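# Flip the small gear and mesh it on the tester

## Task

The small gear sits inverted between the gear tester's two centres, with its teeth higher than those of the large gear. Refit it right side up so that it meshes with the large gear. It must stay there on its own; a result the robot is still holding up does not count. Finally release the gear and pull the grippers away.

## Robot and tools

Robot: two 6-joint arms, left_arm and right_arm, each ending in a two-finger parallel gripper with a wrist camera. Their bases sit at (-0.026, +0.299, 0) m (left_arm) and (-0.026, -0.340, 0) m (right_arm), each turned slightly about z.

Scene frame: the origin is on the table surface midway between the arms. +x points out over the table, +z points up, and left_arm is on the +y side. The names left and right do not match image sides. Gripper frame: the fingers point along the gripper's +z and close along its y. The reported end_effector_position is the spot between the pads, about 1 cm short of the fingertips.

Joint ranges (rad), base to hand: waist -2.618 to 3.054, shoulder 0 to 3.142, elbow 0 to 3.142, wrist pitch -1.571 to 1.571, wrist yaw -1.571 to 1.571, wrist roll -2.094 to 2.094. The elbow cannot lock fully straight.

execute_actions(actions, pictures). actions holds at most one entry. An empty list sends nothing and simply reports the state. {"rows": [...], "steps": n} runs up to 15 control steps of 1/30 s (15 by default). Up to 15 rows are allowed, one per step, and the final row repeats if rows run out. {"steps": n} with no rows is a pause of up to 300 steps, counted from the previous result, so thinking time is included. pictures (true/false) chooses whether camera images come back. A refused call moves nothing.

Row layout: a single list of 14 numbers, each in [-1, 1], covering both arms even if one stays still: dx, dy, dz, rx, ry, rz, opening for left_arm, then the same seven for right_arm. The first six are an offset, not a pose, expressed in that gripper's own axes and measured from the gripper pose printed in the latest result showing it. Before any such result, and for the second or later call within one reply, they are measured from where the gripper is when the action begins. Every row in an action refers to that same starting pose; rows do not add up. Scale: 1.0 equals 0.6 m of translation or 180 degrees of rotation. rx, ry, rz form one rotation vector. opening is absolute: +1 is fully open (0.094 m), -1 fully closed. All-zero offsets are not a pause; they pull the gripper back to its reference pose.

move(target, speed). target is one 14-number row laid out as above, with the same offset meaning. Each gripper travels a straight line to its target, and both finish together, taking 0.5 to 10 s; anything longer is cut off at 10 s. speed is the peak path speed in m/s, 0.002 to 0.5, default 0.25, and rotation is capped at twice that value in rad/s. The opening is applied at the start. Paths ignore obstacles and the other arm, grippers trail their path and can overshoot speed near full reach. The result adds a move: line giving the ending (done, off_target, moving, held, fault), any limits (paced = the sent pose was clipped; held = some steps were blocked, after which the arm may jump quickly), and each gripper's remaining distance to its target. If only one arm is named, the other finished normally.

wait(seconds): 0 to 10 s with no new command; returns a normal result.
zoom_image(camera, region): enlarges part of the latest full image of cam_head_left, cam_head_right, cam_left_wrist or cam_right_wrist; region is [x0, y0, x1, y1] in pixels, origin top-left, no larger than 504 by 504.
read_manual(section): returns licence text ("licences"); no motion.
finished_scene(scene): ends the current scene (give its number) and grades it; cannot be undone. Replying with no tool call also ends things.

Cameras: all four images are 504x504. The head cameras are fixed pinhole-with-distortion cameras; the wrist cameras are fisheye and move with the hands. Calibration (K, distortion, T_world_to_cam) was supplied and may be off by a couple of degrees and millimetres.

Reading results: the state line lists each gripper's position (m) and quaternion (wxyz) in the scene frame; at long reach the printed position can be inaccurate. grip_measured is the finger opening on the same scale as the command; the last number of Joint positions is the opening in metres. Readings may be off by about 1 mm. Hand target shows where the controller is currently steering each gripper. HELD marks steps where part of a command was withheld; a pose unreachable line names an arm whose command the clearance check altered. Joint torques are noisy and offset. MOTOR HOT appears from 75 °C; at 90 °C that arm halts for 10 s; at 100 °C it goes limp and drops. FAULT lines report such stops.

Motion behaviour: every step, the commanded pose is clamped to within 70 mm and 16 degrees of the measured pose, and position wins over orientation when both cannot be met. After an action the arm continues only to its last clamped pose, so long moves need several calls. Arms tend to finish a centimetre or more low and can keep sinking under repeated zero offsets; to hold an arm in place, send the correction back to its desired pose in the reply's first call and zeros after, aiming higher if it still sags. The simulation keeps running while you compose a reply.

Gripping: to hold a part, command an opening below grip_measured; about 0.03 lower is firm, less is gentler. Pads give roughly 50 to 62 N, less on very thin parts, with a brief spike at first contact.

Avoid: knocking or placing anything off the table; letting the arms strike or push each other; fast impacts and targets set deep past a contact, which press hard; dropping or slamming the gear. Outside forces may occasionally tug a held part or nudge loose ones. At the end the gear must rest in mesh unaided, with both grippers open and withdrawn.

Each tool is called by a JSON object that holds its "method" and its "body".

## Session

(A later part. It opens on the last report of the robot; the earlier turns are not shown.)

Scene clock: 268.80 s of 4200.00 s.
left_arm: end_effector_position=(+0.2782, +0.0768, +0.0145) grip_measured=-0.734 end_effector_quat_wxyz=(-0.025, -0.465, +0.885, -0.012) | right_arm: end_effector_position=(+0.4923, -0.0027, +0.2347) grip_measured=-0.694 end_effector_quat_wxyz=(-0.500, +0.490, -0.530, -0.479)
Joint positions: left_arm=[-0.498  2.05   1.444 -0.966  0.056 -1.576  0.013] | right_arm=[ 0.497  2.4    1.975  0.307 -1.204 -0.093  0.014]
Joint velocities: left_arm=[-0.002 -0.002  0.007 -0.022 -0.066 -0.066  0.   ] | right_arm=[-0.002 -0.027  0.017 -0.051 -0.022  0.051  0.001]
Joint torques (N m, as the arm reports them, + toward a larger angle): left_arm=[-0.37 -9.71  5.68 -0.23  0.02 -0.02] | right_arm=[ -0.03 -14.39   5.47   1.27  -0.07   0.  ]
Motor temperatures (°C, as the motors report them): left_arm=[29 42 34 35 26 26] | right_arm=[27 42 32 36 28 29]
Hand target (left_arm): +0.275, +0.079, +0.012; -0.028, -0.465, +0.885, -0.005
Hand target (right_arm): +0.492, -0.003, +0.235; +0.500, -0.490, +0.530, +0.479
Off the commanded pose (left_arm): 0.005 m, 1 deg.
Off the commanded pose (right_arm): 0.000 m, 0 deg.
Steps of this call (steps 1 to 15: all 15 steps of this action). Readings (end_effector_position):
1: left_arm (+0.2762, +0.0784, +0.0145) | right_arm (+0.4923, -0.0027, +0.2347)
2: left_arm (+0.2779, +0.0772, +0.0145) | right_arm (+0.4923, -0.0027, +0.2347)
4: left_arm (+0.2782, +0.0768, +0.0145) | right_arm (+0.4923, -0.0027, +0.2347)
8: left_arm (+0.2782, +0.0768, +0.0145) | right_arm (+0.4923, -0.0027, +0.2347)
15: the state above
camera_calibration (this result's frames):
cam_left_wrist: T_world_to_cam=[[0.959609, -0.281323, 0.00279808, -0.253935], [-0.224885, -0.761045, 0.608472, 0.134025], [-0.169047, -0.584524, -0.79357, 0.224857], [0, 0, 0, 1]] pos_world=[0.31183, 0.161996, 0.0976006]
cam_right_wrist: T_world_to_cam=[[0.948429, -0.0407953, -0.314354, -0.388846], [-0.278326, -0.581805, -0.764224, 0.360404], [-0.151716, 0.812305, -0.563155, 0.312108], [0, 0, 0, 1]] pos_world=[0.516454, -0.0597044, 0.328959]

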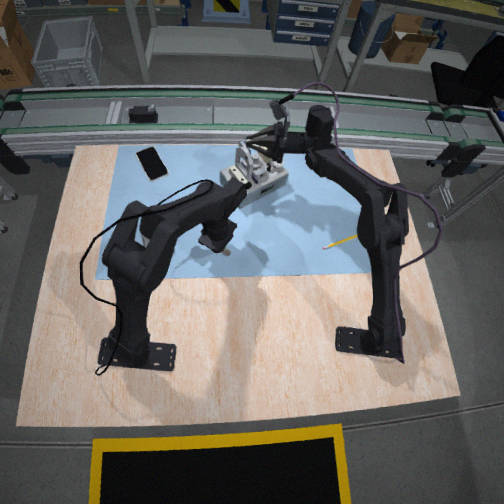

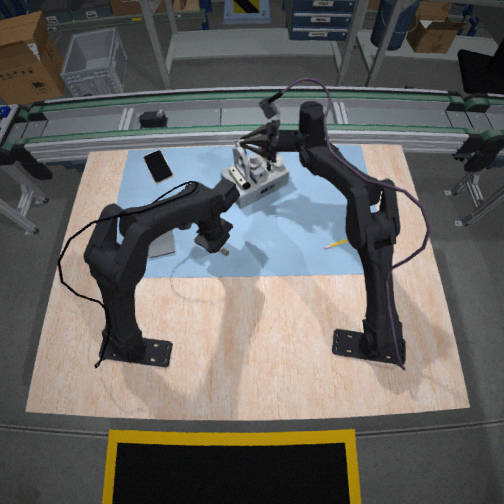

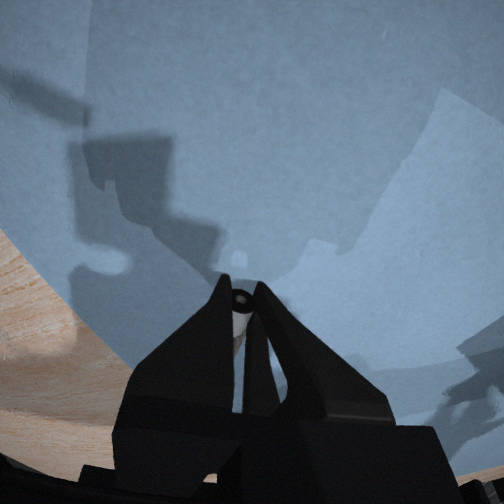

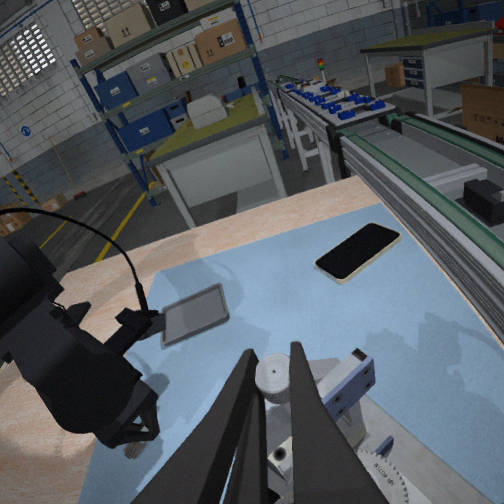

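{"method": "move", "body": {"target": [0.018,-0.008,-0.035,0,0,0,-0.45,0,0,0,0,0,0,-0.72], "speed": 0.02}}

{"method": "move", "body": {"target": [0,0,0.022,0,0,0,-0.45,0,0,0,0,0,0,-0.72], "speed": 0.02}}

{"method": "execute_actions", "body": {"actions": [{"rows":[[0,0,0.005,0,0,0,-0.77,0,0,0,0,0,0,-0.72]]}]}}

Scene clock: 277.30 s of 4200.00 s.
left_arm: end_effector_position=(+0.2737, +0.0712, +0.0255) grip_measured=-0.452 end_effector_quat_wxyz=(-0.029, -0.465, +0.885, -0.004) | right_arm: end_effector_position=(+0.4923, -0.0027, +0.2347) grip_measured=-0.694 end_effector_quat_wxyz=(-0.500, +0.490, -0.530, -0.479)
Joint positions: left_arm=[-0.518  2.05   1.49  -1.029  0.056 -1.596  0.026] | right_arm=[ 0.497  2.4    1.975  0.307 -1.204 -0.093  0.014]
Joint velocities: left_arm=[ 0.017 -0.022  0.002 -0.051 -0.022  0.007  0.   ] | right_arm=[ 0.002  0.017  0.002  0.022 -0.022  0.007  0.001]
Joint torques (N m, as the arm reports them, + toward a larger angle): left_arm=[ -0.65 -11.16   8.74  -0.42   0.05  -0.04] | right_arm=[ -0.05 -14.39   5.49   1.27  -0.07   0.  ]
Motor temperatures (°C, as the motors report them): left_arm=[29 42 34 34 26 26] | right_arm=[27 43 32 35 28 29]
Hand target (left_arm): +0.276, +0.066, +0.036; -0.025, -0.465, +0.885, -0.012
Hand target (right_arm): +0.492, -0.003, +0.235; +0.500, -0.490, +0.530, +0.479
Off the commanded pose (left_arm): 0.012 m, 1 deg.
Off the commanded pose (right_arm): 0.000 m, 0 deg.
After step 90, 4.07 s passed at rest.
move: off_target (left_arm)
camera_calibration (this result's frames):
cam_left_wrist: T_world_to_cam=[[0.959733, -0.280561, -0.0140424, -0.250877], [-0.215557, -0.767582, 0.603616, 0.12008], [-0.18013, -0.576284, -0.797151, 0.232092], [0, 0, 0, 1]] pos_world=[0.308466, 0.155536, 0.109008]
cam_right_wrist: T_world_to_cam=[[0.948549, -0.0407873, -0.313993, -0.38899], [-0.278026, -0.581827, -0.764316, 0.360278], [-0.151515, 0.812289, -0.563232, 0.312026], [0, 0, 0, 1]] pos_world=[0.516419, -0.0597018, 0.32897]

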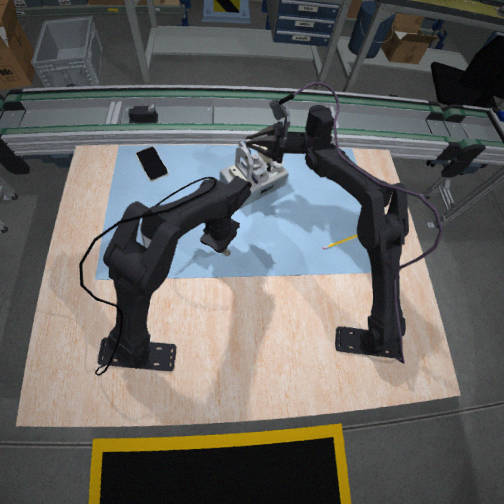

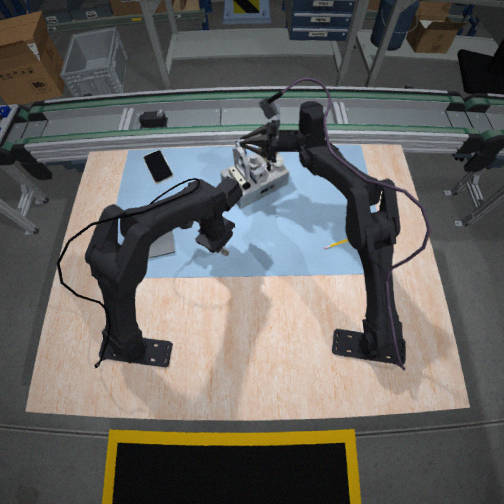

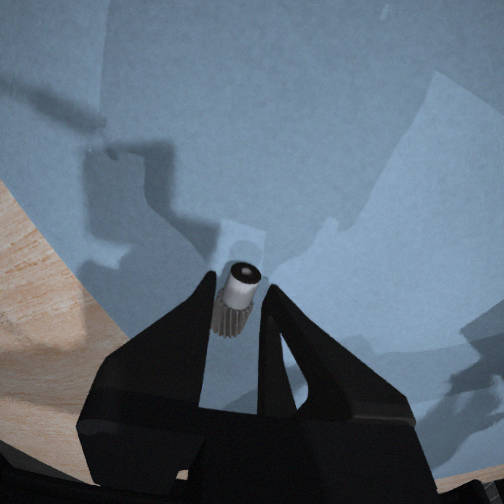

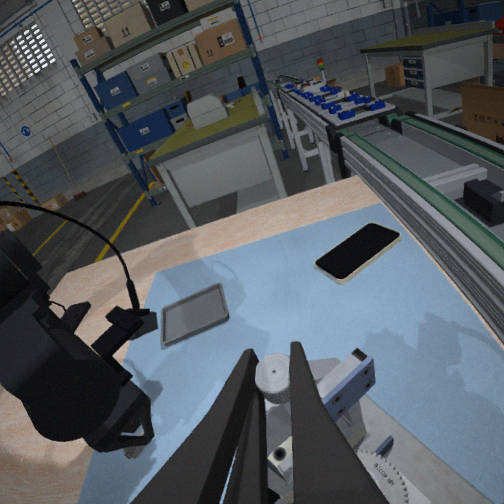

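Scene clock: 278.20 s of 4200.00 s.
left_arm: end_effector_position=(+0.2750, +0.0703, +0.0154) grip_measured=-0.452 end_effector_quat_wxyz=(-0.028, -0.465, +0.885, -0.006) | right_arm: end_effector_position=(+0.4923, -0.0027, +0.2347) grip_measured=-0.694 end_effector_quat_wxyz=(-0.500, +0.490, -0.530, -0.479)
Joint positions: left_arm=[-0.518  2.065  1.471 -0.992  0.056 -1.596  0.026] | right_arm=[ 0.497  2.4    1.975  0.307 -1.204 -0.093  0.014]
Joint velocities: left_arm=[ 0.017 -0.002  0.012  0.007  0.022  0.037 -0.   ] | right_arm=[-0.027 -0.007 -0.007  0.066 -0.007 -0.022 -0.001]
Joint torques (N m, as the arm reports them, + toward a larger angle): left_arm=[ -0.1  -10.01   5.14  -0.15   0.1    0.01] | right_arm=[ -0.04 -14.39   5.48   1.27  -0.06   0.  ]
Motor temperatures (°C, as the motors report them): left_arm=[29 42 34 34 26 26] | right_arm=[27 43 32 35 28 29]
Hand target (left_arm): +0.273, +0.071, +0.012; -0.029, -0.465, +0.885, -0.004
Hand target (right_arm): +0.492, -0.003, +0.235; +0.500, -0.490, +0.530, +0.479
Off the commanded pose (left_arm): 0.004 m, 0 deg.
Off the commanded pose (right_arm): 0.000 m, 0 deg.
move: done
camera_calibration (this result's frames):
cam_left_wrist: T_world_to_cam=[[0.959768, -0.280586, -0.0108093, -0.252537], [-0.217236, -0.766365, 0.60456, 0.126094], [-0.177915, -0.57789, -0.796486, 0.223258], [0, 0, 0, 1]] pos_world=[0.30949, 0.154794, 0.0988612]
cam_right_wrist: T_world_to_cam=[[0.948549, -0.0407873, -0.313993, -0.38899], [-0.278026, -0.581827, -0.764316, 0.360278], [-0.151515, 0.812289, -0.563232, 0.312026], [0, 0, 0, 1]] pos_world=[0.516419, -0.0597018, 0.32897]

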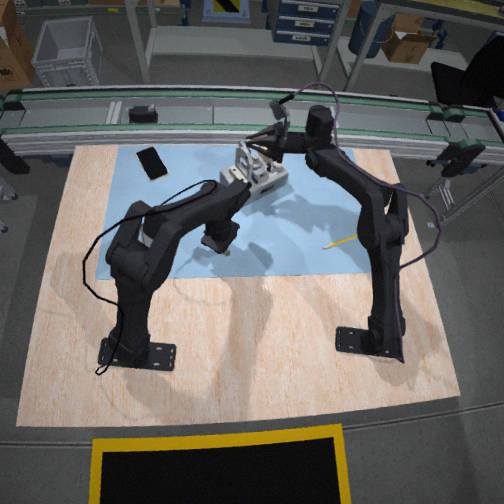

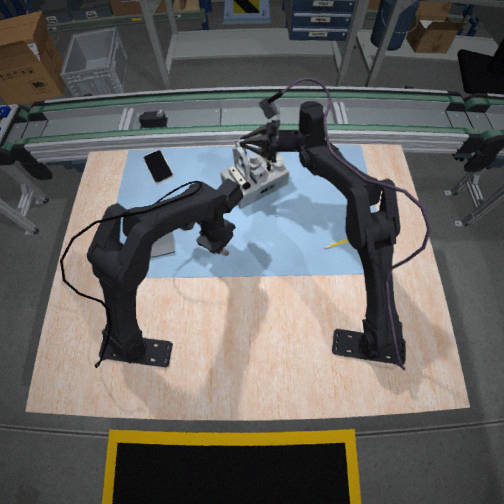

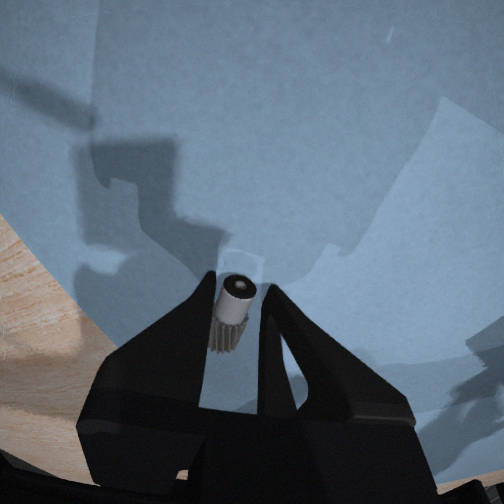

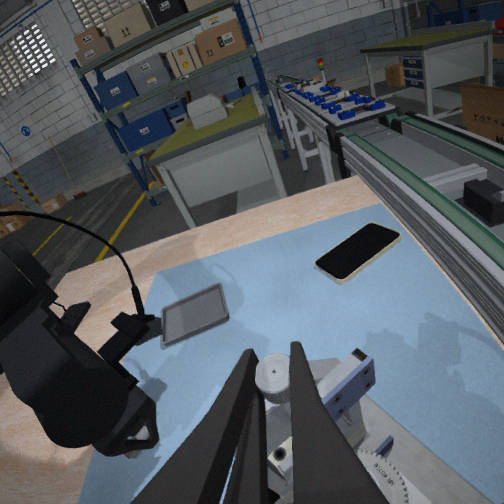

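Scene clock: 278.70 s of 4200.00 s.
left_arm: end_effector_position=(+0.2756, +0.0698, +0.0154) grip_measured=-0.728 end_effector_quat_wxyz=(-0.027, -0.465, +0.885, -0.007) | right_arm: end_effector_position=(+0.4923, -0.0027, +0.2347) grip_measured=-0.694 end_effector_quat_wxyz=(-0.500, +0.490, -0.530, -0.479)
Joint positions: left_arm=[-0.518  2.065  1.471 -0.988  0.056 -1.595  0.013] | right_arm=[ 0.497  2.4    1.975  0.307 -1.204 -0.093  0.014]
Joint velocities: left_arm=[ 0.002  0.002 -0.012  0.007  0.037  0.022 -0.   ] | right_arm=[-0.017  0.007  0.007  0.007 -0.081 -0.022 -0.   ]
Joint torques (N m, as the arm reports them, + toward a larger angle): left_arm=[ -0.03 -10.06   5.87  -0.19   0.03  -0.04] | right_arm=[ -0.03 -14.38   5.47   1.27  -0.07  -0.01]
Motor temperatures (°C, as the motors report them): left_arm=[29 42 34 34 26 26] | right_arm=[27 43 32 35 28 29]
Hand target (left_arm): +0.275, +0.070, +0.012; -0.028, -0.465, +0.885, -0.005
Hand target (right_arm): +0.492, -0.003, +0.235; +0.500, -0.490, +0.530, +0.479
Off the commanded pose (left_arm): 0.003 m, 0 deg.
Off the commanded pose (right_arm): 0.000 m, 0 deg.
Steps of this call (steps 1 to 15: all 15 steps of this action). Readings (end_effector_position):
1: left_arm (+0.2751, +0.0702, +0.0154) | right_arm (+0.4923, -0.0027, +0.2347)
2: left_arm (+0.2756, +0.0698, +0.0154) | right_arm (+0.4923, -0.0027, +0.2347)
4: left_arm (+0.2756, +0.0698, +0.0154) | right_arm (+0.4923, -0.0027, +0.2347)
8: left_arm (+0.2756, +0.0698, +0.0154) | right_arm (+0.4923, -0.0027, +0.2347)
15: the state above
camera_calibration (this result's frames):
cam_left_wrist: T_world_to_cam=[[0.959687, -0.28097, -0.00755742, -0.25334], [-0.219218, -0.765053, 0.605506, 0.126307], [-0.175911, -0.57944, -0.795805, 0.222628], [0, 0, 0, 1]] pos_world=[0.309979, 0.15445, 0.0987736]
cam_right_wrist: T_world_to_cam=[[0.948549, -0.0407873, -0.313993, -0.38899], [-0.278026, -0.581827, -0.764316, 0.360278], [-0.151515, 0.812289, -0.563232, 0.312026], [0, 0, 0, 1]] pos_world=[0.516419, -0.0597018, 0.32897]

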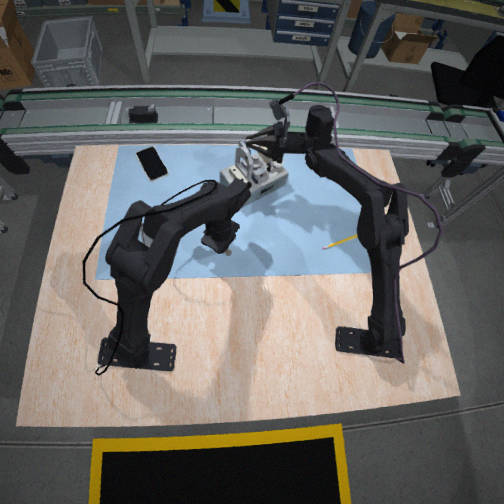

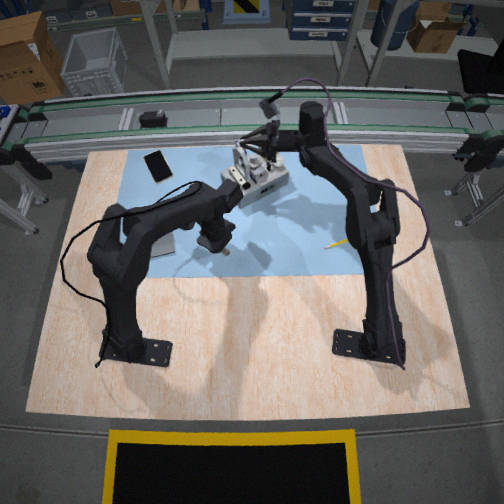

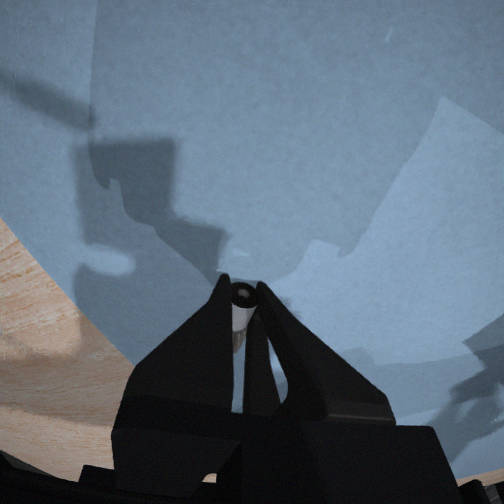

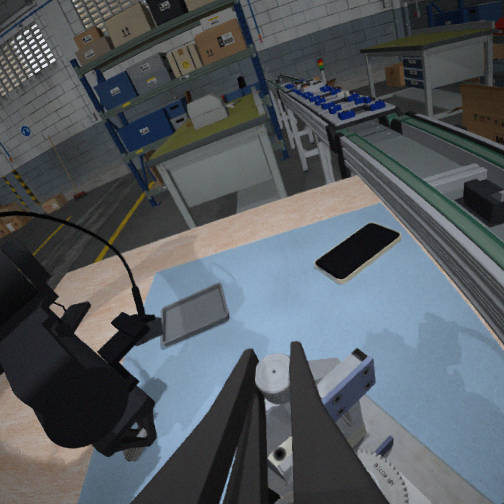

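{"method": "move", "body": {"target": [0,0,-0.2,0,0,0.636,-0.77,0,0,0,0,0,0,-0.72], "speed": 0.4}}

{"method": "move", "body": {"target": [-0.16,0.25,-0.066,0,-0.51,0,-0.77,-0.11,0,0,0,-0.02,-0.04,-0.72]}}

Scene clock: 289.30 s of 4200.00 s.
left_arm: end_effector_position=(+0.2738, +0.0737, +0.1208) grip_measured=-0.727 end_effector_quat_wxyz=(-0.030, +0.491, +0.870, -0.025) | right_arm: end_effector_position=(+0.4923, -0.0027, +0.2347) grip_measured=-0.694 end_effector_quat_wxyz=(-0.500, +0.490, -0.530, -0.479)
Joint positions: left_arm=[-0.512  2.029  1.842 -1.438  0.056  0.408  0.013] | right_arm=[ 0.497  2.4    1.975  0.307 -1.204 -0.093  0.014]
Joint velocities: left_arm=[ 0.007 -0.012  0.012 -0.11  -0.037 -0.022  0.001] | right_arm=[ 0.007  0.017 -0.002  0.007  0.066  0.051 -0.001]
Joint torques (N m, as the arm reports them, + toward a larger angle): left_arm=[  0.85 -11.24   9.56  -0.34   0.05   0.07] | right_arm=[ -0.04 -14.38   5.49   1.27  -0.06   0.  ]
Motor temperatures (°C, as the motors report them): left_arm=[29 43 34 34 26 26] | right_arm=[27 43 32 35 28 29]
Hand target (left_arm): +0.280, +0.073, +0.135; -0.009, +0.492, +0.870, -0.027
Hand target (right_arm): +0.492, -0.003, +0.235; +0.500, -0.490, +0.530, +0.479
Off the commanded pose (left_arm): 0.016 m, 2 deg.
Off the commanded pose (right_arm): 0.000 m, 0 deg.
After step 90, 4.40 s passed at rest.
move: off_target (left_arm)
camera_calibration (this result's frames):
cam_left_wrist: T_world_to_cam=[[-0.648116, -0.757103, 0.0821025, 0.214845], [-0.571781, 0.554992, 0.604193, 0.0644961], [-0.503003, 0.344643, -0.792597, 0.329554], [0, 0, 0, 1]] pos_world=[0.341889, 0.0132865, 0.204596]
cam_right_wrist: T_world_to_cam=[[0.948549, -0.0407873, -0.313993, -0.38899], [-0.278026, -0.581827, -0.764316, 0.360278], [-0.151515, 0.812289, -0.563232, 0.312026], [0, 0, 0, 1]] pos_world=[0.516419, -0.0597018, 0.32897]

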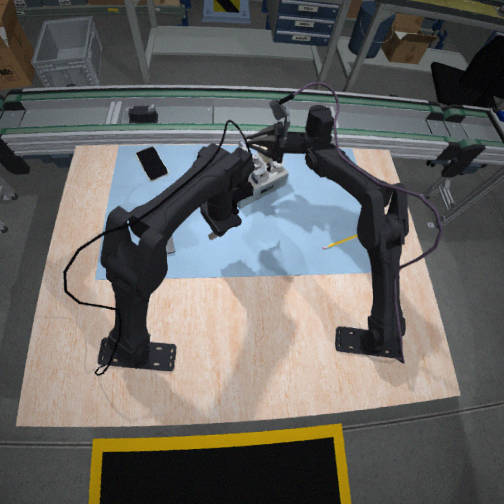

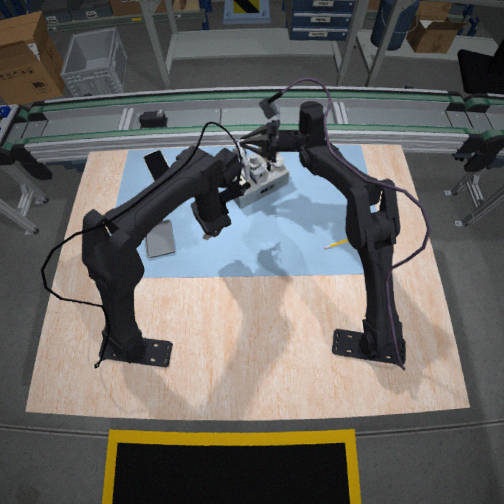

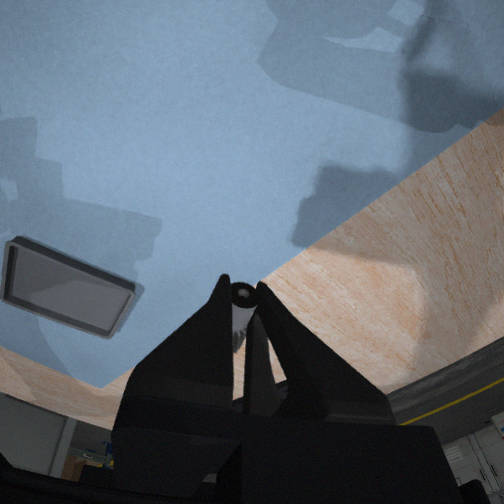

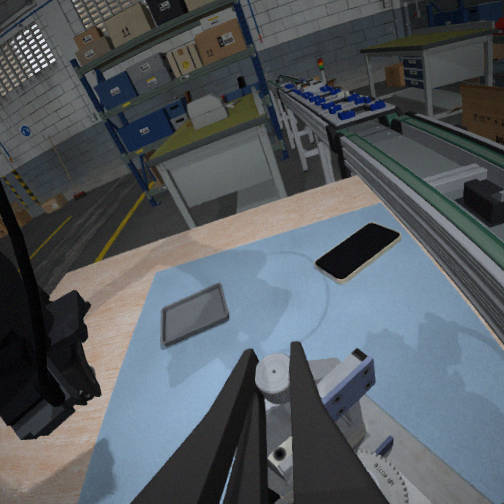

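Scene clock: 293.37 s of 4200.00 s.
left_arm: end_effector_position=(+0.4511, +0.0682, +0.1396) grip_measured=-0.727 end_effector_quat_wxyz=(+0.587, +0.329, +0.638, -0.374) | right_arm: end_effector_position=(+0.4920, -0.0025, +0.2451) grip_measured=-0.694 end_effector_quat_wxyz=(-0.498, +0.490, -0.527, -0.484)
Joint positions: left_arm=[-0.09   2.14   1.028  1.067  0.843 -0.059  0.013] | right_arm=[ 0.496  2.4    2.007  0.293 -1.216 -0.072  0.014]
Joint velocities: left_arm=[-0.017 -0.002  0.007 -0.081 -0.007  0.007  0.   ] | right_arm=[ 0.002  0.017  0.002 -0.051  0.022 -0.081  0.001]
Joint torques (N m, as the arm reports them, + toward a larger angle): left_arm=[  0.25 -10.79   6.64   1.24   0.14  -0.03] | right_arm=[  0.23 -17.9    9.95   1.72   0.03   0.23]
Motor temperatures (°C, as the motors report them): left_arm=[29 43 34 35 26 26] | right_arm=[27 44 33 36 28 29]
Hand target (left_arm): +0.452, +0.069, +0.149; +0.599, +0.334, +0.624, -0.373
Hand target (right_arm): +0.489, -0.002, +0.300; +0.545, -0.507, +0.482, +0.462
Off the commanded pose (left_arm): 0.008 m, 2 deg.
Off the commanded pose (right_arm): 0.056 m, 8 deg.
move: off_target (right_arm)
camera_calibration (this result's frames):
cam_left_wrist: T_world_to_cam=[[-0.797557, -0.453017, 0.398346, 0.326556], [-0.569789, 0.348873, -0.744062, 0.35891], [0.1981, -0.820405, -0.53637, 0.16291], [0, 0, 0, 1]] pos_world=[0.432677, 0.156374, 0.224349]
cam_right_wrist: T_world_to_cam=[[0.947458, -0.0287182, -0.31859, -0.383728], [-0.275615, -0.578801, -0.76748, 0.367869], [-0.162359, 0.814963, -0.556304, 0.321321], [0, 0, 0, 1]] pos_world=[0.517126, -0.0599616, 0.338832]

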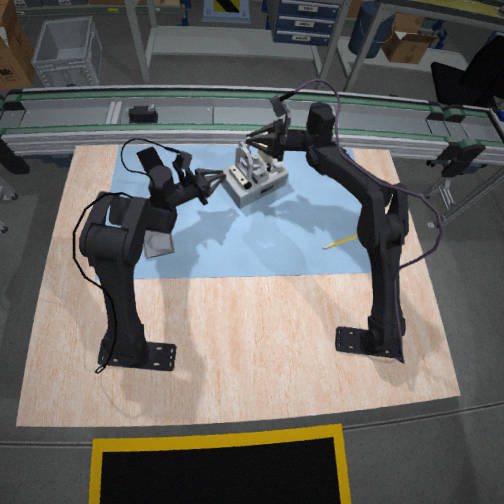

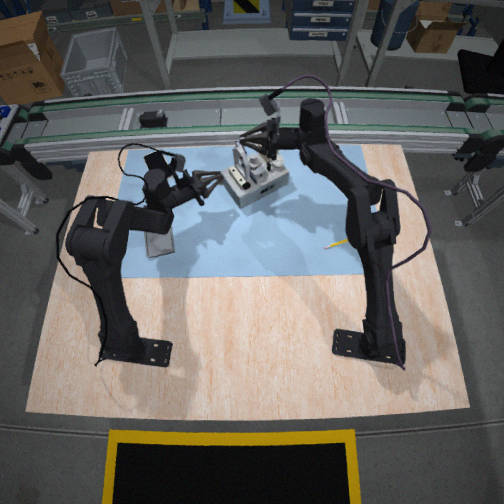

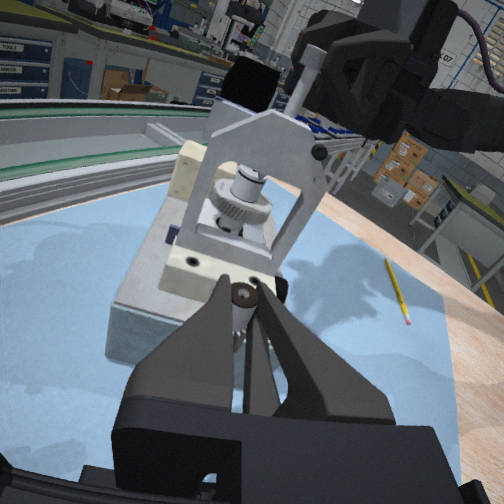

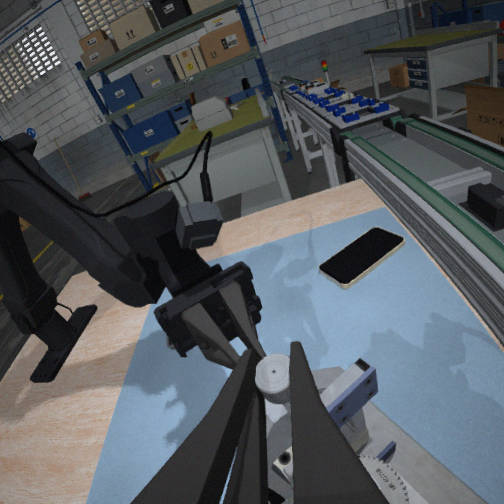

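{"method": "execute_actions", "body": {"actions": [{"rows":[[-0.053,0.002,0.02,0,-0.025,0.035,-0.77,-0.13,0,0,0,-0.022,-0.045,-0.72],[-0.053,0.002,0.03,0,-0.025,0.035,-0.77,-0.13,0,0,0,-0.022,-0.045,-0.72],[-0.053,0.002,0.04,0,-0.025,0.035,-0.77,-0.13,0,0,0,-0.022,-0.045,-0.72],[-0.053,0.002,0.055,0,-0.025,0.035,-0.77,-0.13,0,0,0,-0.022,-0.045,-0.72],[-0.053,0.002,0.07,0,-0.025,0.035,-0.77,-0.13,0,0,0,-0.022,-0.045,-0.72],[-0.053,0.002,0.085,0,-0.025,0.035,-0.77,-0.13,0,0,0,-0.022,-0.045,-0.72]]}]}}

Scene clock: 300.83 s of 4200.00 s.
left_arm: end_effector_position=(+0.4711, +0.0234, +0.1539) grip_measured=-0.727 end_effector_quat_wxyz=(+0.612, +0.350, +0.607, -0.368) | right_arm: end_effector_position=(+0.4918, -0.0026, +0.2581) grip_measured=-0.694 end_effector_quat_wxyz=(-0.491, +0.488, -0.528, -0.492)
Joint positions: left_arm=[-0.177  2.223  1.19   1.059  0.777 -0.036  0.013] | right_arm=[ 0.495  2.401  2.06   0.241 -1.23  -0.053  0.014]
Joint velocities: left_arm=[ 0.002  0.032 -0.012 -0.066 -0.051 -0.037 -0.001] | right_arm=[ 0.002 -0.022  0.012 -0.066 -0.022  0.066 -0.   ]
Joint torques (N m, as the arm reports them, + toward a larger angle): left_arm=[  0.34 -12.04   9.15   1.16  -0.1    0.09] | right_arm=[  0.19 -18.13  10.81   1.91   0.06   0.29]
Motor temperatures (°C, as the motors report them): left_arm=[29 43 34 36 26 26] | right_arm=[27 45 34 36 28 29]
Hand target (left_arm): +0.480, +0.026, +0.169; +0.631, +0.349, +0.595, -0.354
Hand target (right_arm): +0.487, -0.003, +0.322; +0.548, -0.509, +0.474, +0.465
Off the commanded pose (left_arm): 0.019 m, 3 deg.
Off the commanded pose (right_arm): 0.065 m, 10 deg.
Steps of this call (steps 1 to 90: nothing new was sent; then 3.97 s passed at rest; steps 91 to 105: all 15 steps of this action). Readings (end_effector_position):
91: left_arm (+0.4514, +0.0679, +0.1407) | right_arm (+0.4921, -0.0026, +0.2468)
92: left_arm (+0.4525, +0.0667, +0.1420) | right_arm (+0.4921, -0.0026, +0.2486)
94: left_arm (+0.4569, +0.0604, +0.1465) | right_arm (+0.4920, -0.0026, +0.2548)
98: left_arm (+0.4683, +0.0346, +0.1567) | right_arm (+0.4918, -0.0026, +0.2581)
105: the state above
camera_calibration (this result's frames):
cam_left_wrist: T_world_to_cam=[[-0.839022, -0.433488, 0.328832, 0.346284], [-0.494687, 0.356107, -0.792762, 0.36855], [0.226554, -0.827814, -0.513223, 0.113053], [0, 0, 0, 1]] pos_world=[0.447244, 0.112454, 0.236325]
cam_right_wrist: T_world_to_cam=[[0.94135, -0.0171935, -0.336994, -0.371606], [-0.283828, -0.580461, -0.763221, 0.380651], [-0.18249, 0.814107, -0.551297, 0.337247], [0, 0, 0, 1]] pos_world=[0.519394, -0.0599912, 0.351215]

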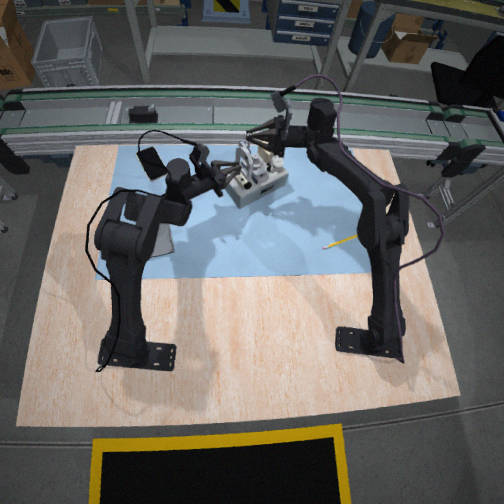

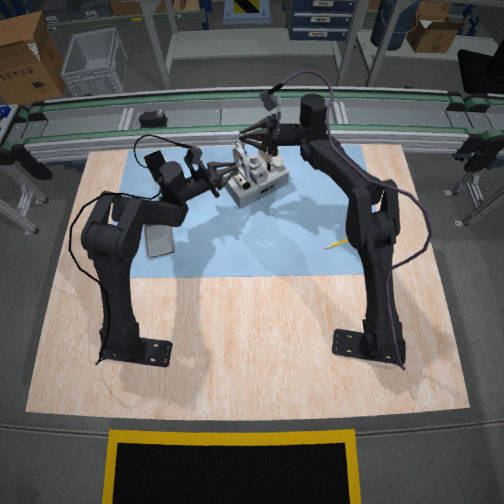

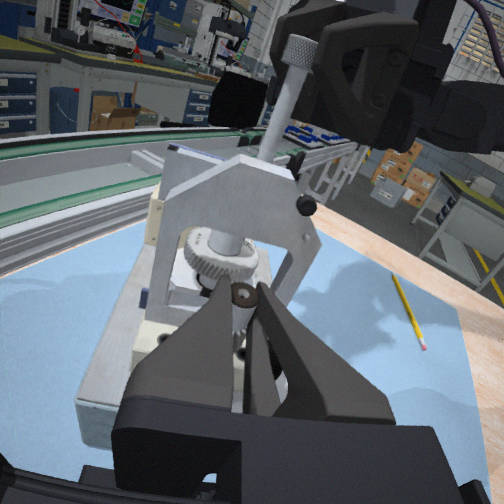

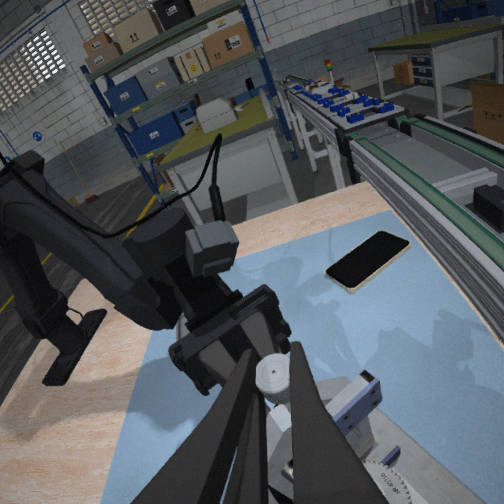

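{"method": "execute_actions", "body": {"actions": [{"rows":[[-0.025,0.016,0.01,-0.008,-0.01,0.012,-0.77,-0.1,0.004,0,0,-0.02,-0.04,-0.72],[-0.025,0.016,0.016,-0.008,-0.01,0.012,-0.77,-0.1,0.004,0,0,-0.02,-0.04,-0.72],[-0.025,0.016,0.022,-0.008,-0.01,0.012,-0.77,-0.1,0.004,0,0,-0.02,-0.04,-0.72],[-0.025,0.016,0.028,-0.008,-0.01,0.012,-0.77,-0.1,0.004,0,0,-0.02,-0.04,-0.72],[-0.025,0.016,0.034,-0.008,-0.01,0.012,-0.77,-0.1,0.004,0,0,-0.02,-0.04,-0.72],[-0.025,0.016,0.04,-0.008,-0.01,0.012,-0.77,-0.1,0.004,0,0,-0.02,-0.04,-0.72],[-0.025,0.016,0.047,-0.008,-0.01,0.012,-0.77,-0.1,0.004,0,0,-0.02,-0.04,-0.72],[-0.025,0.016,0.054,-0.008,-0.01,0.012,-0.77,-0.1,0.004,0,0,-0.02,-0.04,-0.72],[-0.025,0.016,0.06,-0.008,-0.01,0.012,-0.77,-0.1,0.004,0,0,-0.02,-0.04,-0.72]]}]}}

Scene clock: 311.30 s of 4200.00 s.
left_arm: end_effector_position=(+0.4882, +0.0100, +0.1556) grip_measured=-0.727 end_effector_quat_wxyz=(+0.615, +0.348, +0.606, -0.365) | right_arm: end_effector_position=(+0.4919, -0.0026, +0.2580) grip_measured=-0.694 end_effector_quat_wxyz=(-0.489, +0.486, -0.530, -0.494)
Joint positions: left_arm=[-0.197  2.274  1.293  1.012  0.75  -0.035  0.013] | right_arm=[ 0.495  2.401  2.06   0.238 -1.229 -0.048  0.014]
Joint velocities: left_arm=[ 0.007 -0.002  0.017 -0.022  0.007 -0.022  0.   ] | right_arm=[-0.012 -0.007 -0.007  0.037  0.007 -0.051 -0.   ]
Joint torques (N m, as the arm reports them, + toward a larger angle): left_arm=[ -2.69 -11.19  10.8    1.06  -0.45   0.05] | right_arm=[  0.1  -17.71  10.71   1.83  -0.08   0.45]
Motor temperatures (°C, as the motors report them): left_arm=[29 44 35 37 26 26] | right_arm=[27 47 36 37 28 29]
Hand target (left_arm): +0.496, -0.002, +0.170; +0.632, +0.347, +0.595, -0.354
Hand target (right_arm): +0.486, -0.003, +0.317; +0.536, -0.505, +0.482, +0.475
Off the commanded pose (left_arm): 0.021 m, 3 deg.
Off the commanded pose (right_arm): 0.060 m, 8 deg.
Steps of this call (steps 1 to 90: nothing new was sent; then 6.97 s passed at rest; steps 91 to 105: all 15 steps of this action). Readings (end_effector_position):
91: left_arm (+0.4725, +0.0242, +0.1517) | right_arm (+0.4919, -0.0026, +0.2581)
92: left_arm (+0.4730, +0.0242, +0.1519) | right_arm (+0.4919, -0.0026, +0.2580)
94: left_arm (+0.4769, +0.0229, +0.1527) | right_arm (+0.4919, -0.0026, +0.2580)
98: left_arm (+0.4853, +0.0141, +0.1544) | right_arm (+0.4919, -0.0026, +0.2580)
105: the state above
camera_calibration (this result's frames):
cam_left_wrist: T_world_to_cam=[[-0.837693, -0.438869, 0.32506, 0.35427], [-0.493055, 0.351752, -0.795718, 0.382884], [0.234876, -0.82684, -0.511047, 0.0945725], [0, 0, 0, 1]] pos_world=[0.46334, 0.0989948, 0.237839]
cam_right_wrist: T_world_to_cam=[[0.938914, -0.0178879, -0.343685, -0.368774], [-0.289578, -0.580704, -0.760873, 0.382801], [-0.185969, 0.813918, -0.550411, 0.338684], [0, 0, 0, 1]] pos_world=[0.520083, -0.0599638, 0.350936]

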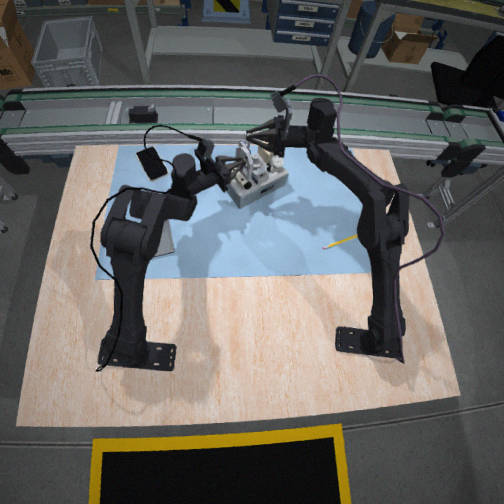

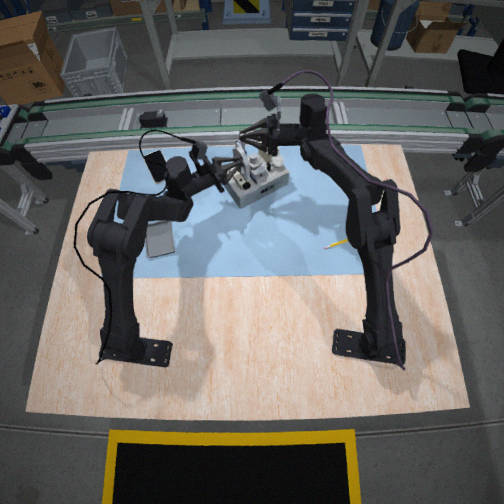

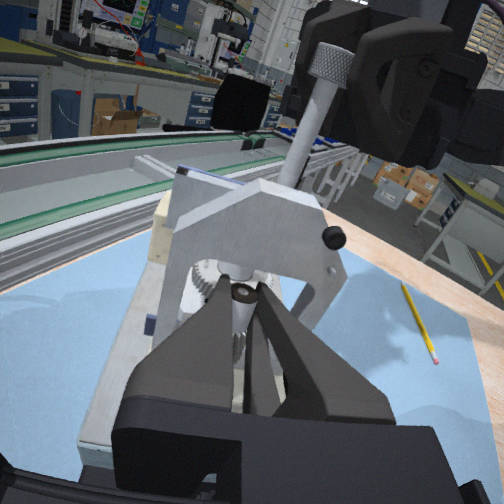

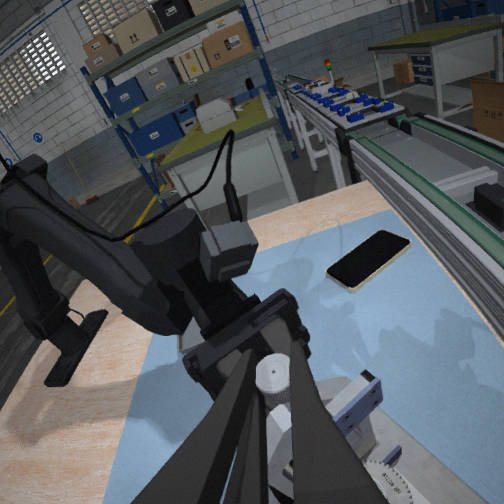

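{"method": "execute_actions", "body": {"actions": [{"rows":[[-0.04,0,-0.004,-0.008,-0.06,0.012,-0.77,-0.1,0.004,0,0,-0.02,-0.04,-0.72]]}]}}

{"method": "zoom_image", "body": {"camera": "cam_head_right", "region": [205,130,285,210]}}

{"method": "zoom_image", "body": {"camera": "cam_left_wrist", "region": [160,230,320,390]}}

Scene clock: 318.17 s of 4200.00 s.
left_arm: end_effector_position=(+0.4877, +0.0146, +0.1634) grip_measured=-0.727 end_effector_quat_wxyz=(+0.661, +0.320, +0.563, -0.379) | right_arm: end_effector_position=(+0.4919, -0.0026, +0.2580) grip_measured=-0.694 end_effector_quat_wxyz=(-0.488, +0.485, -0.531, -0.495)
Joint positions: left_arm=[-0.197  2.353  1.281  1.289  0.72  -0.148  0.013] | right_arm=[ 0.495  2.401  2.06   0.237 -1.229 -0.045  0.014]
Joint velocities: left_arm=[-0.002  0.007  0.002  0.11  -0.066 -0.007 -0.   ] | right_arm=[ 0.007 -0.002 -0.017 -0.007  0.022 -0.037 -0.   ]
Joint torques (N m, as the arm reports them, + toward a larger angle): left_arm=[ -0.83 -12.75   6.68   1.22  -0.19   0.03] | right_arm=[  0.1  -17.57  10.9    1.8   -0.07   0.48]
Motor temperatures (°C, as the motors report them): left_arm=[29 44 37 37 26 26] | right_arm=[27 47 36 38 28 29]
Hand target (left_arm): +0.487, +0.013, +0.179; +0.680, +0.318, +0.544, -0.376
Hand target (right_arm): +0.487, -0.003, +0.317; +0.534, -0.503, +0.484, +0.477
Off the commanded pose (left_arm): 0.016 m, 3 deg.
Off the commanded pose (right_arm): 0.060 m, 8 deg.
Steps of this call (steps 1 to 90: nothing new was sent; then 3.37 s passed at rest; steps 91 to 105: all 15 steps of this action). Readings (end_effector_position):
91: left_arm (+0.4879, +0.0108, +0.1565) | right_arm (+0.4919, -0.0026, +0.2580)
92: left_arm (+0.4874, +0.0116, +0.1574) | right_arm (+0.4919, -0.0026, +0.2580)
94: left_arm (+0.4876, +0.0119, +0.1567) | right_arm (+0.4919, -0.0026, +0.2580)
98: left_arm (+0.4878, +0.0131, +0.1569) | right_arm (+0.4919, -0.0026, +0.2580)
105: the state above
camera_calibration (this result's frames):
cam_left_wrist: T_world_to_cam=[[-0.854257, -0.41894, 0.307789, 0.363932], [-0.43298, 0.245718, -0.867266, 0.371136], [0.287703, -0.874135, -0.391299, 0.0578011], [0, 0, 0, 1]] pos_world=[0.454957, 0.111797, 0.232477]
cam_right_wrist: T_world_to_cam=[[0.937734, -0.0179852, -0.346887, -0.367381], [-0.292233, -0.58067, -0.759883, 0.383812], [-0.18776, 0.813941, -0.54977, 0.339373], [0, 0, 0, 1]] pos_world=[0.520389, -0.0599687, 0.350789]

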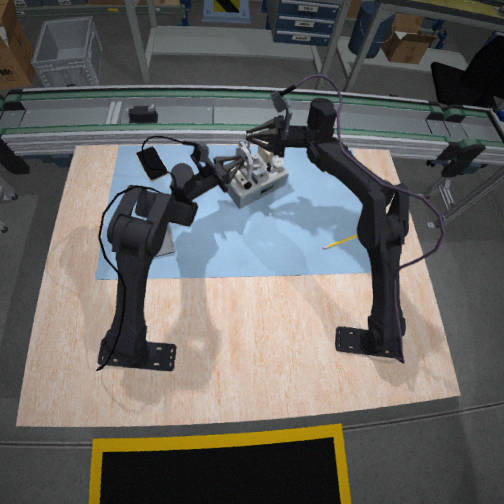

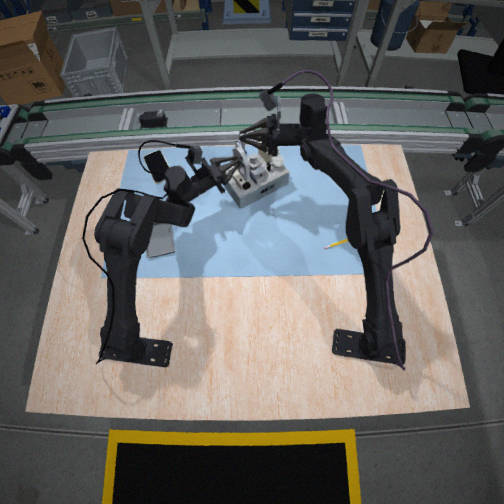

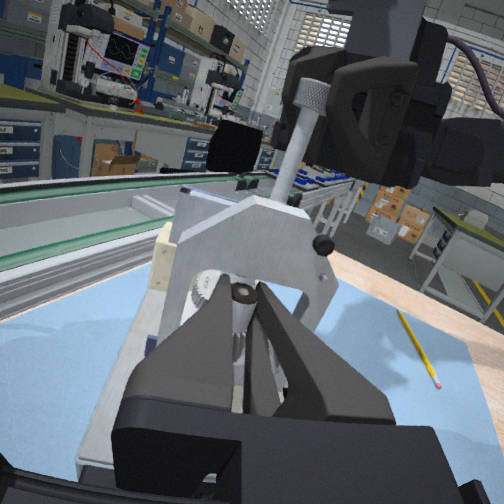

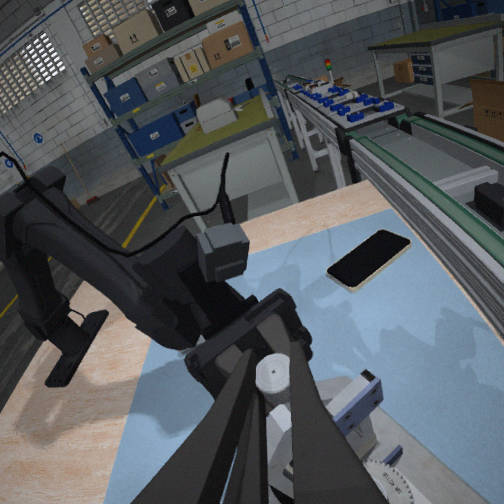

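Region (205, 130, 285, 210) of cam_head_right's 504x504 image, scaled by 6.300, with more detail than that image has.

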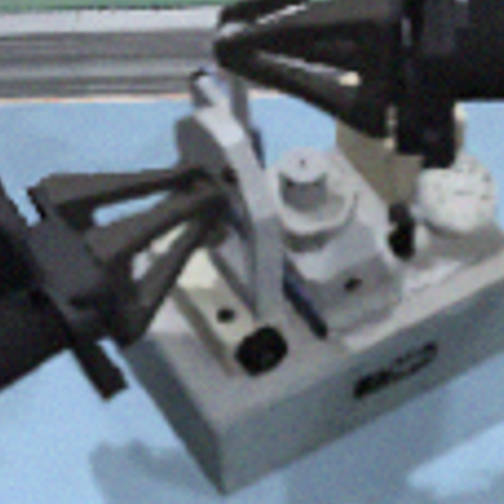

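Region (160, 230, 320, 390) of cam_left_wrist's 504x504 image, scaled by 3.150, with more detail than that image has.

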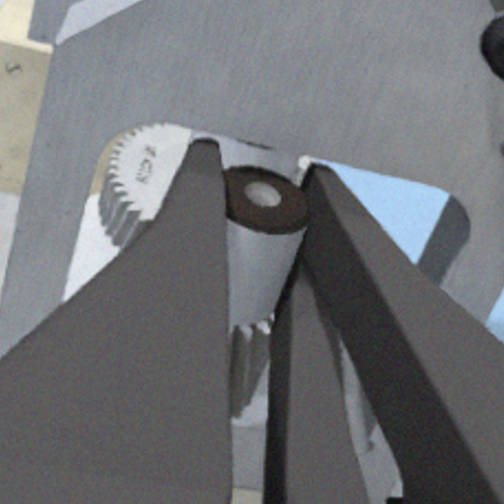

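{"method": "execute_actions", "body": {"actions": [{"rows":[[-0.016,-0.002,0.01,0,0,0,-0.77,-0.1,0.004,0,0,-0.02,-0.04,-0.72],[-0.015,-0.002,0.015,0,0,0,-0.77,-0.1,0.004,0,0,-0.02,-0.04,-0.72],[-0.014,-0.002,0.02,0,0,0,-0.77,-0.1,0.004,0,0,-0.02,-0.04,-0.72],[-0.013,-0.002,0.025,0,0,0,-0.77,-0.1,0.004,0,0,-0.02,-0.04,-0.72],[-0.012,-0.002,0.03,0,0,0,-0.77,-0.1,0.004,0,0,-0.02,-0.04,-0.72],[-0.011,-0.002,0.035,0,0,0,-0.77,-0.1,0.004,0,0,-0.02,-0.04,-0.72],[-0.01,-0.002,0.04,0,0,0,-0.77,-0.1,0.004,0,0,-0.02,-0.04,-0.72]]}]}}

Scene clock: 332.63 s of 4200.00 s.
left_arm: end_effector_position=(+0.4926, -0.0006, +0.1611) grip_measured=-0.727 end_effector_quat_wxyz=(+0.650, +0.321, +0.571, -0.385) | right_arm: end_effector_position=(+0.4919, -0.0026, +0.2580) grip_measured=-0.694 end_effector_quat_wxyz=(-0.487, +0.484, -0.532, -0.495)
Joint positions: left_arm=[-0.222  2.368  1.332  1.223  0.706 -0.145  0.013] | right_arm=[ 0.495  2.401  2.06   0.237 -1.229 -0.043  0.014]
Joint velocities: left_arm=[-0.007  0.022  0.007 -0.051 -0.007 -0.051 -0.   ] | right_arm=[-0.002 -0.017 -0.007 -0.022  0.022  0.037 -0.001]
Joint torques (N m, as the arm reports them, + toward a larger angle): left_arm=[ -0.96 -12.46   9.47   0.92  -0.21   0.06] | right_arm=[  0.11 -17.54  10.87   1.8   -0.06   0.49]
Motor temperatures (°C, as the motors report them): left_arm=[29 46 36 38 26 26] | right_arm=[27 48 37 38 28 29]
Hand target (left_arm): +0.498, -0.005, +0.173; +0.661, +0.320, +0.563, -0.380
Hand target (right_arm): +0.487, -0.003, +0.317; +0.534, -0.502, +0.485, +0.478
Off the commanded pose (left_arm): 0.014 m, 2 deg.
Off the commanded pose (right_arm): 0.060 m, 8 deg.
Steps of this call (steps 1 to 90: nothing new was sent; then 10.97 s passed at rest; steps 91 to 105: all 15 steps of this action). Readings (end_effector_position):
91: left_arm (+0.4878, +0.0148, +0.1640) | right_arm (+0.4919, -0.0026, +0.2580)
92: left_arm (+0.4880, +0.0145, +0.1624) | right_arm (+0.4919, -0.0026, +0.2580)
94: left_arm (+0.4882, +0.0128, +0.1585) | right_arm (+0.4919, -0.0026, +0.2580)
98: left_arm (+0.4911, +0.0035, +0.1584) | right_arm (+0.4919, -0.0026, +0.2580)
105: the state above
camera_calibration (this result's frames):
cam_left_wrist: T_world_to_cam=[[-0.85015, -0.41216, 0.327672, 0.357219], [-0.453664, 0.257483, -0.853166, 0.382917], [0.267271, -0.873972, -0.405881, 0.0546067], [0, 0, 0, 1]] pos_world=[0.462811, 0.0963618, 0.231804]
cam_right_wrist: T_world_to_cam=[[0.936804, -0.018036, -0.349388, -0.366278], [-0.294312, -0.580564, -0.759161, 0.384648], [-0.18915, 0.814015, -0.549183, 0.339905], [0, 0, 0, 1]] pos_world=[0.520631, -0.0599809, 0.350707]

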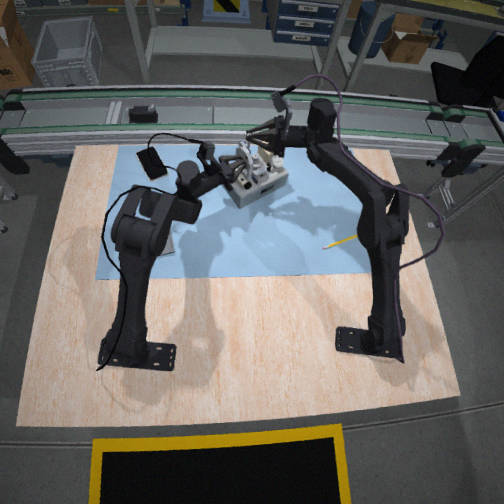

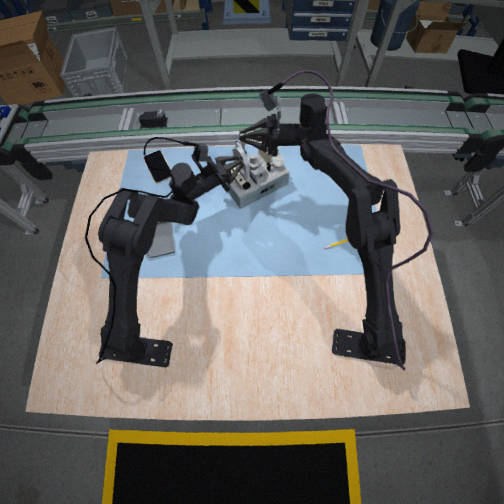

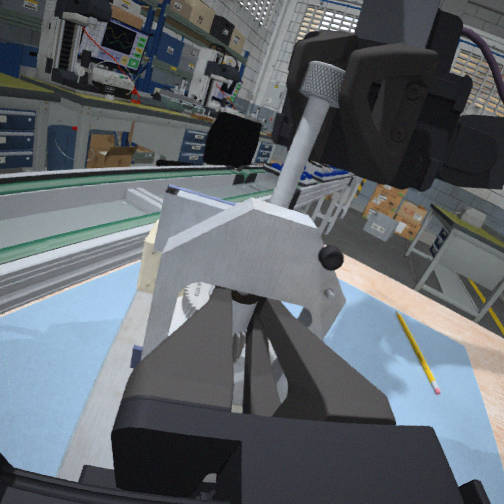

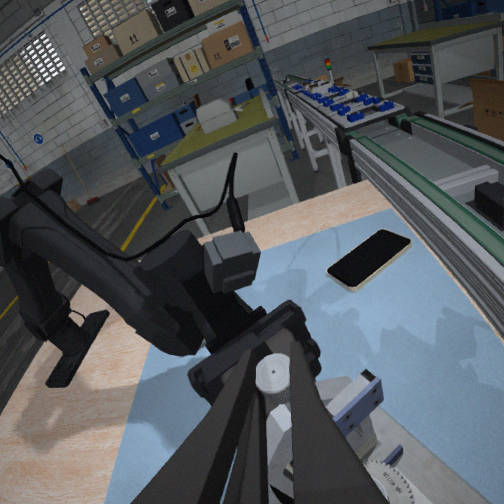

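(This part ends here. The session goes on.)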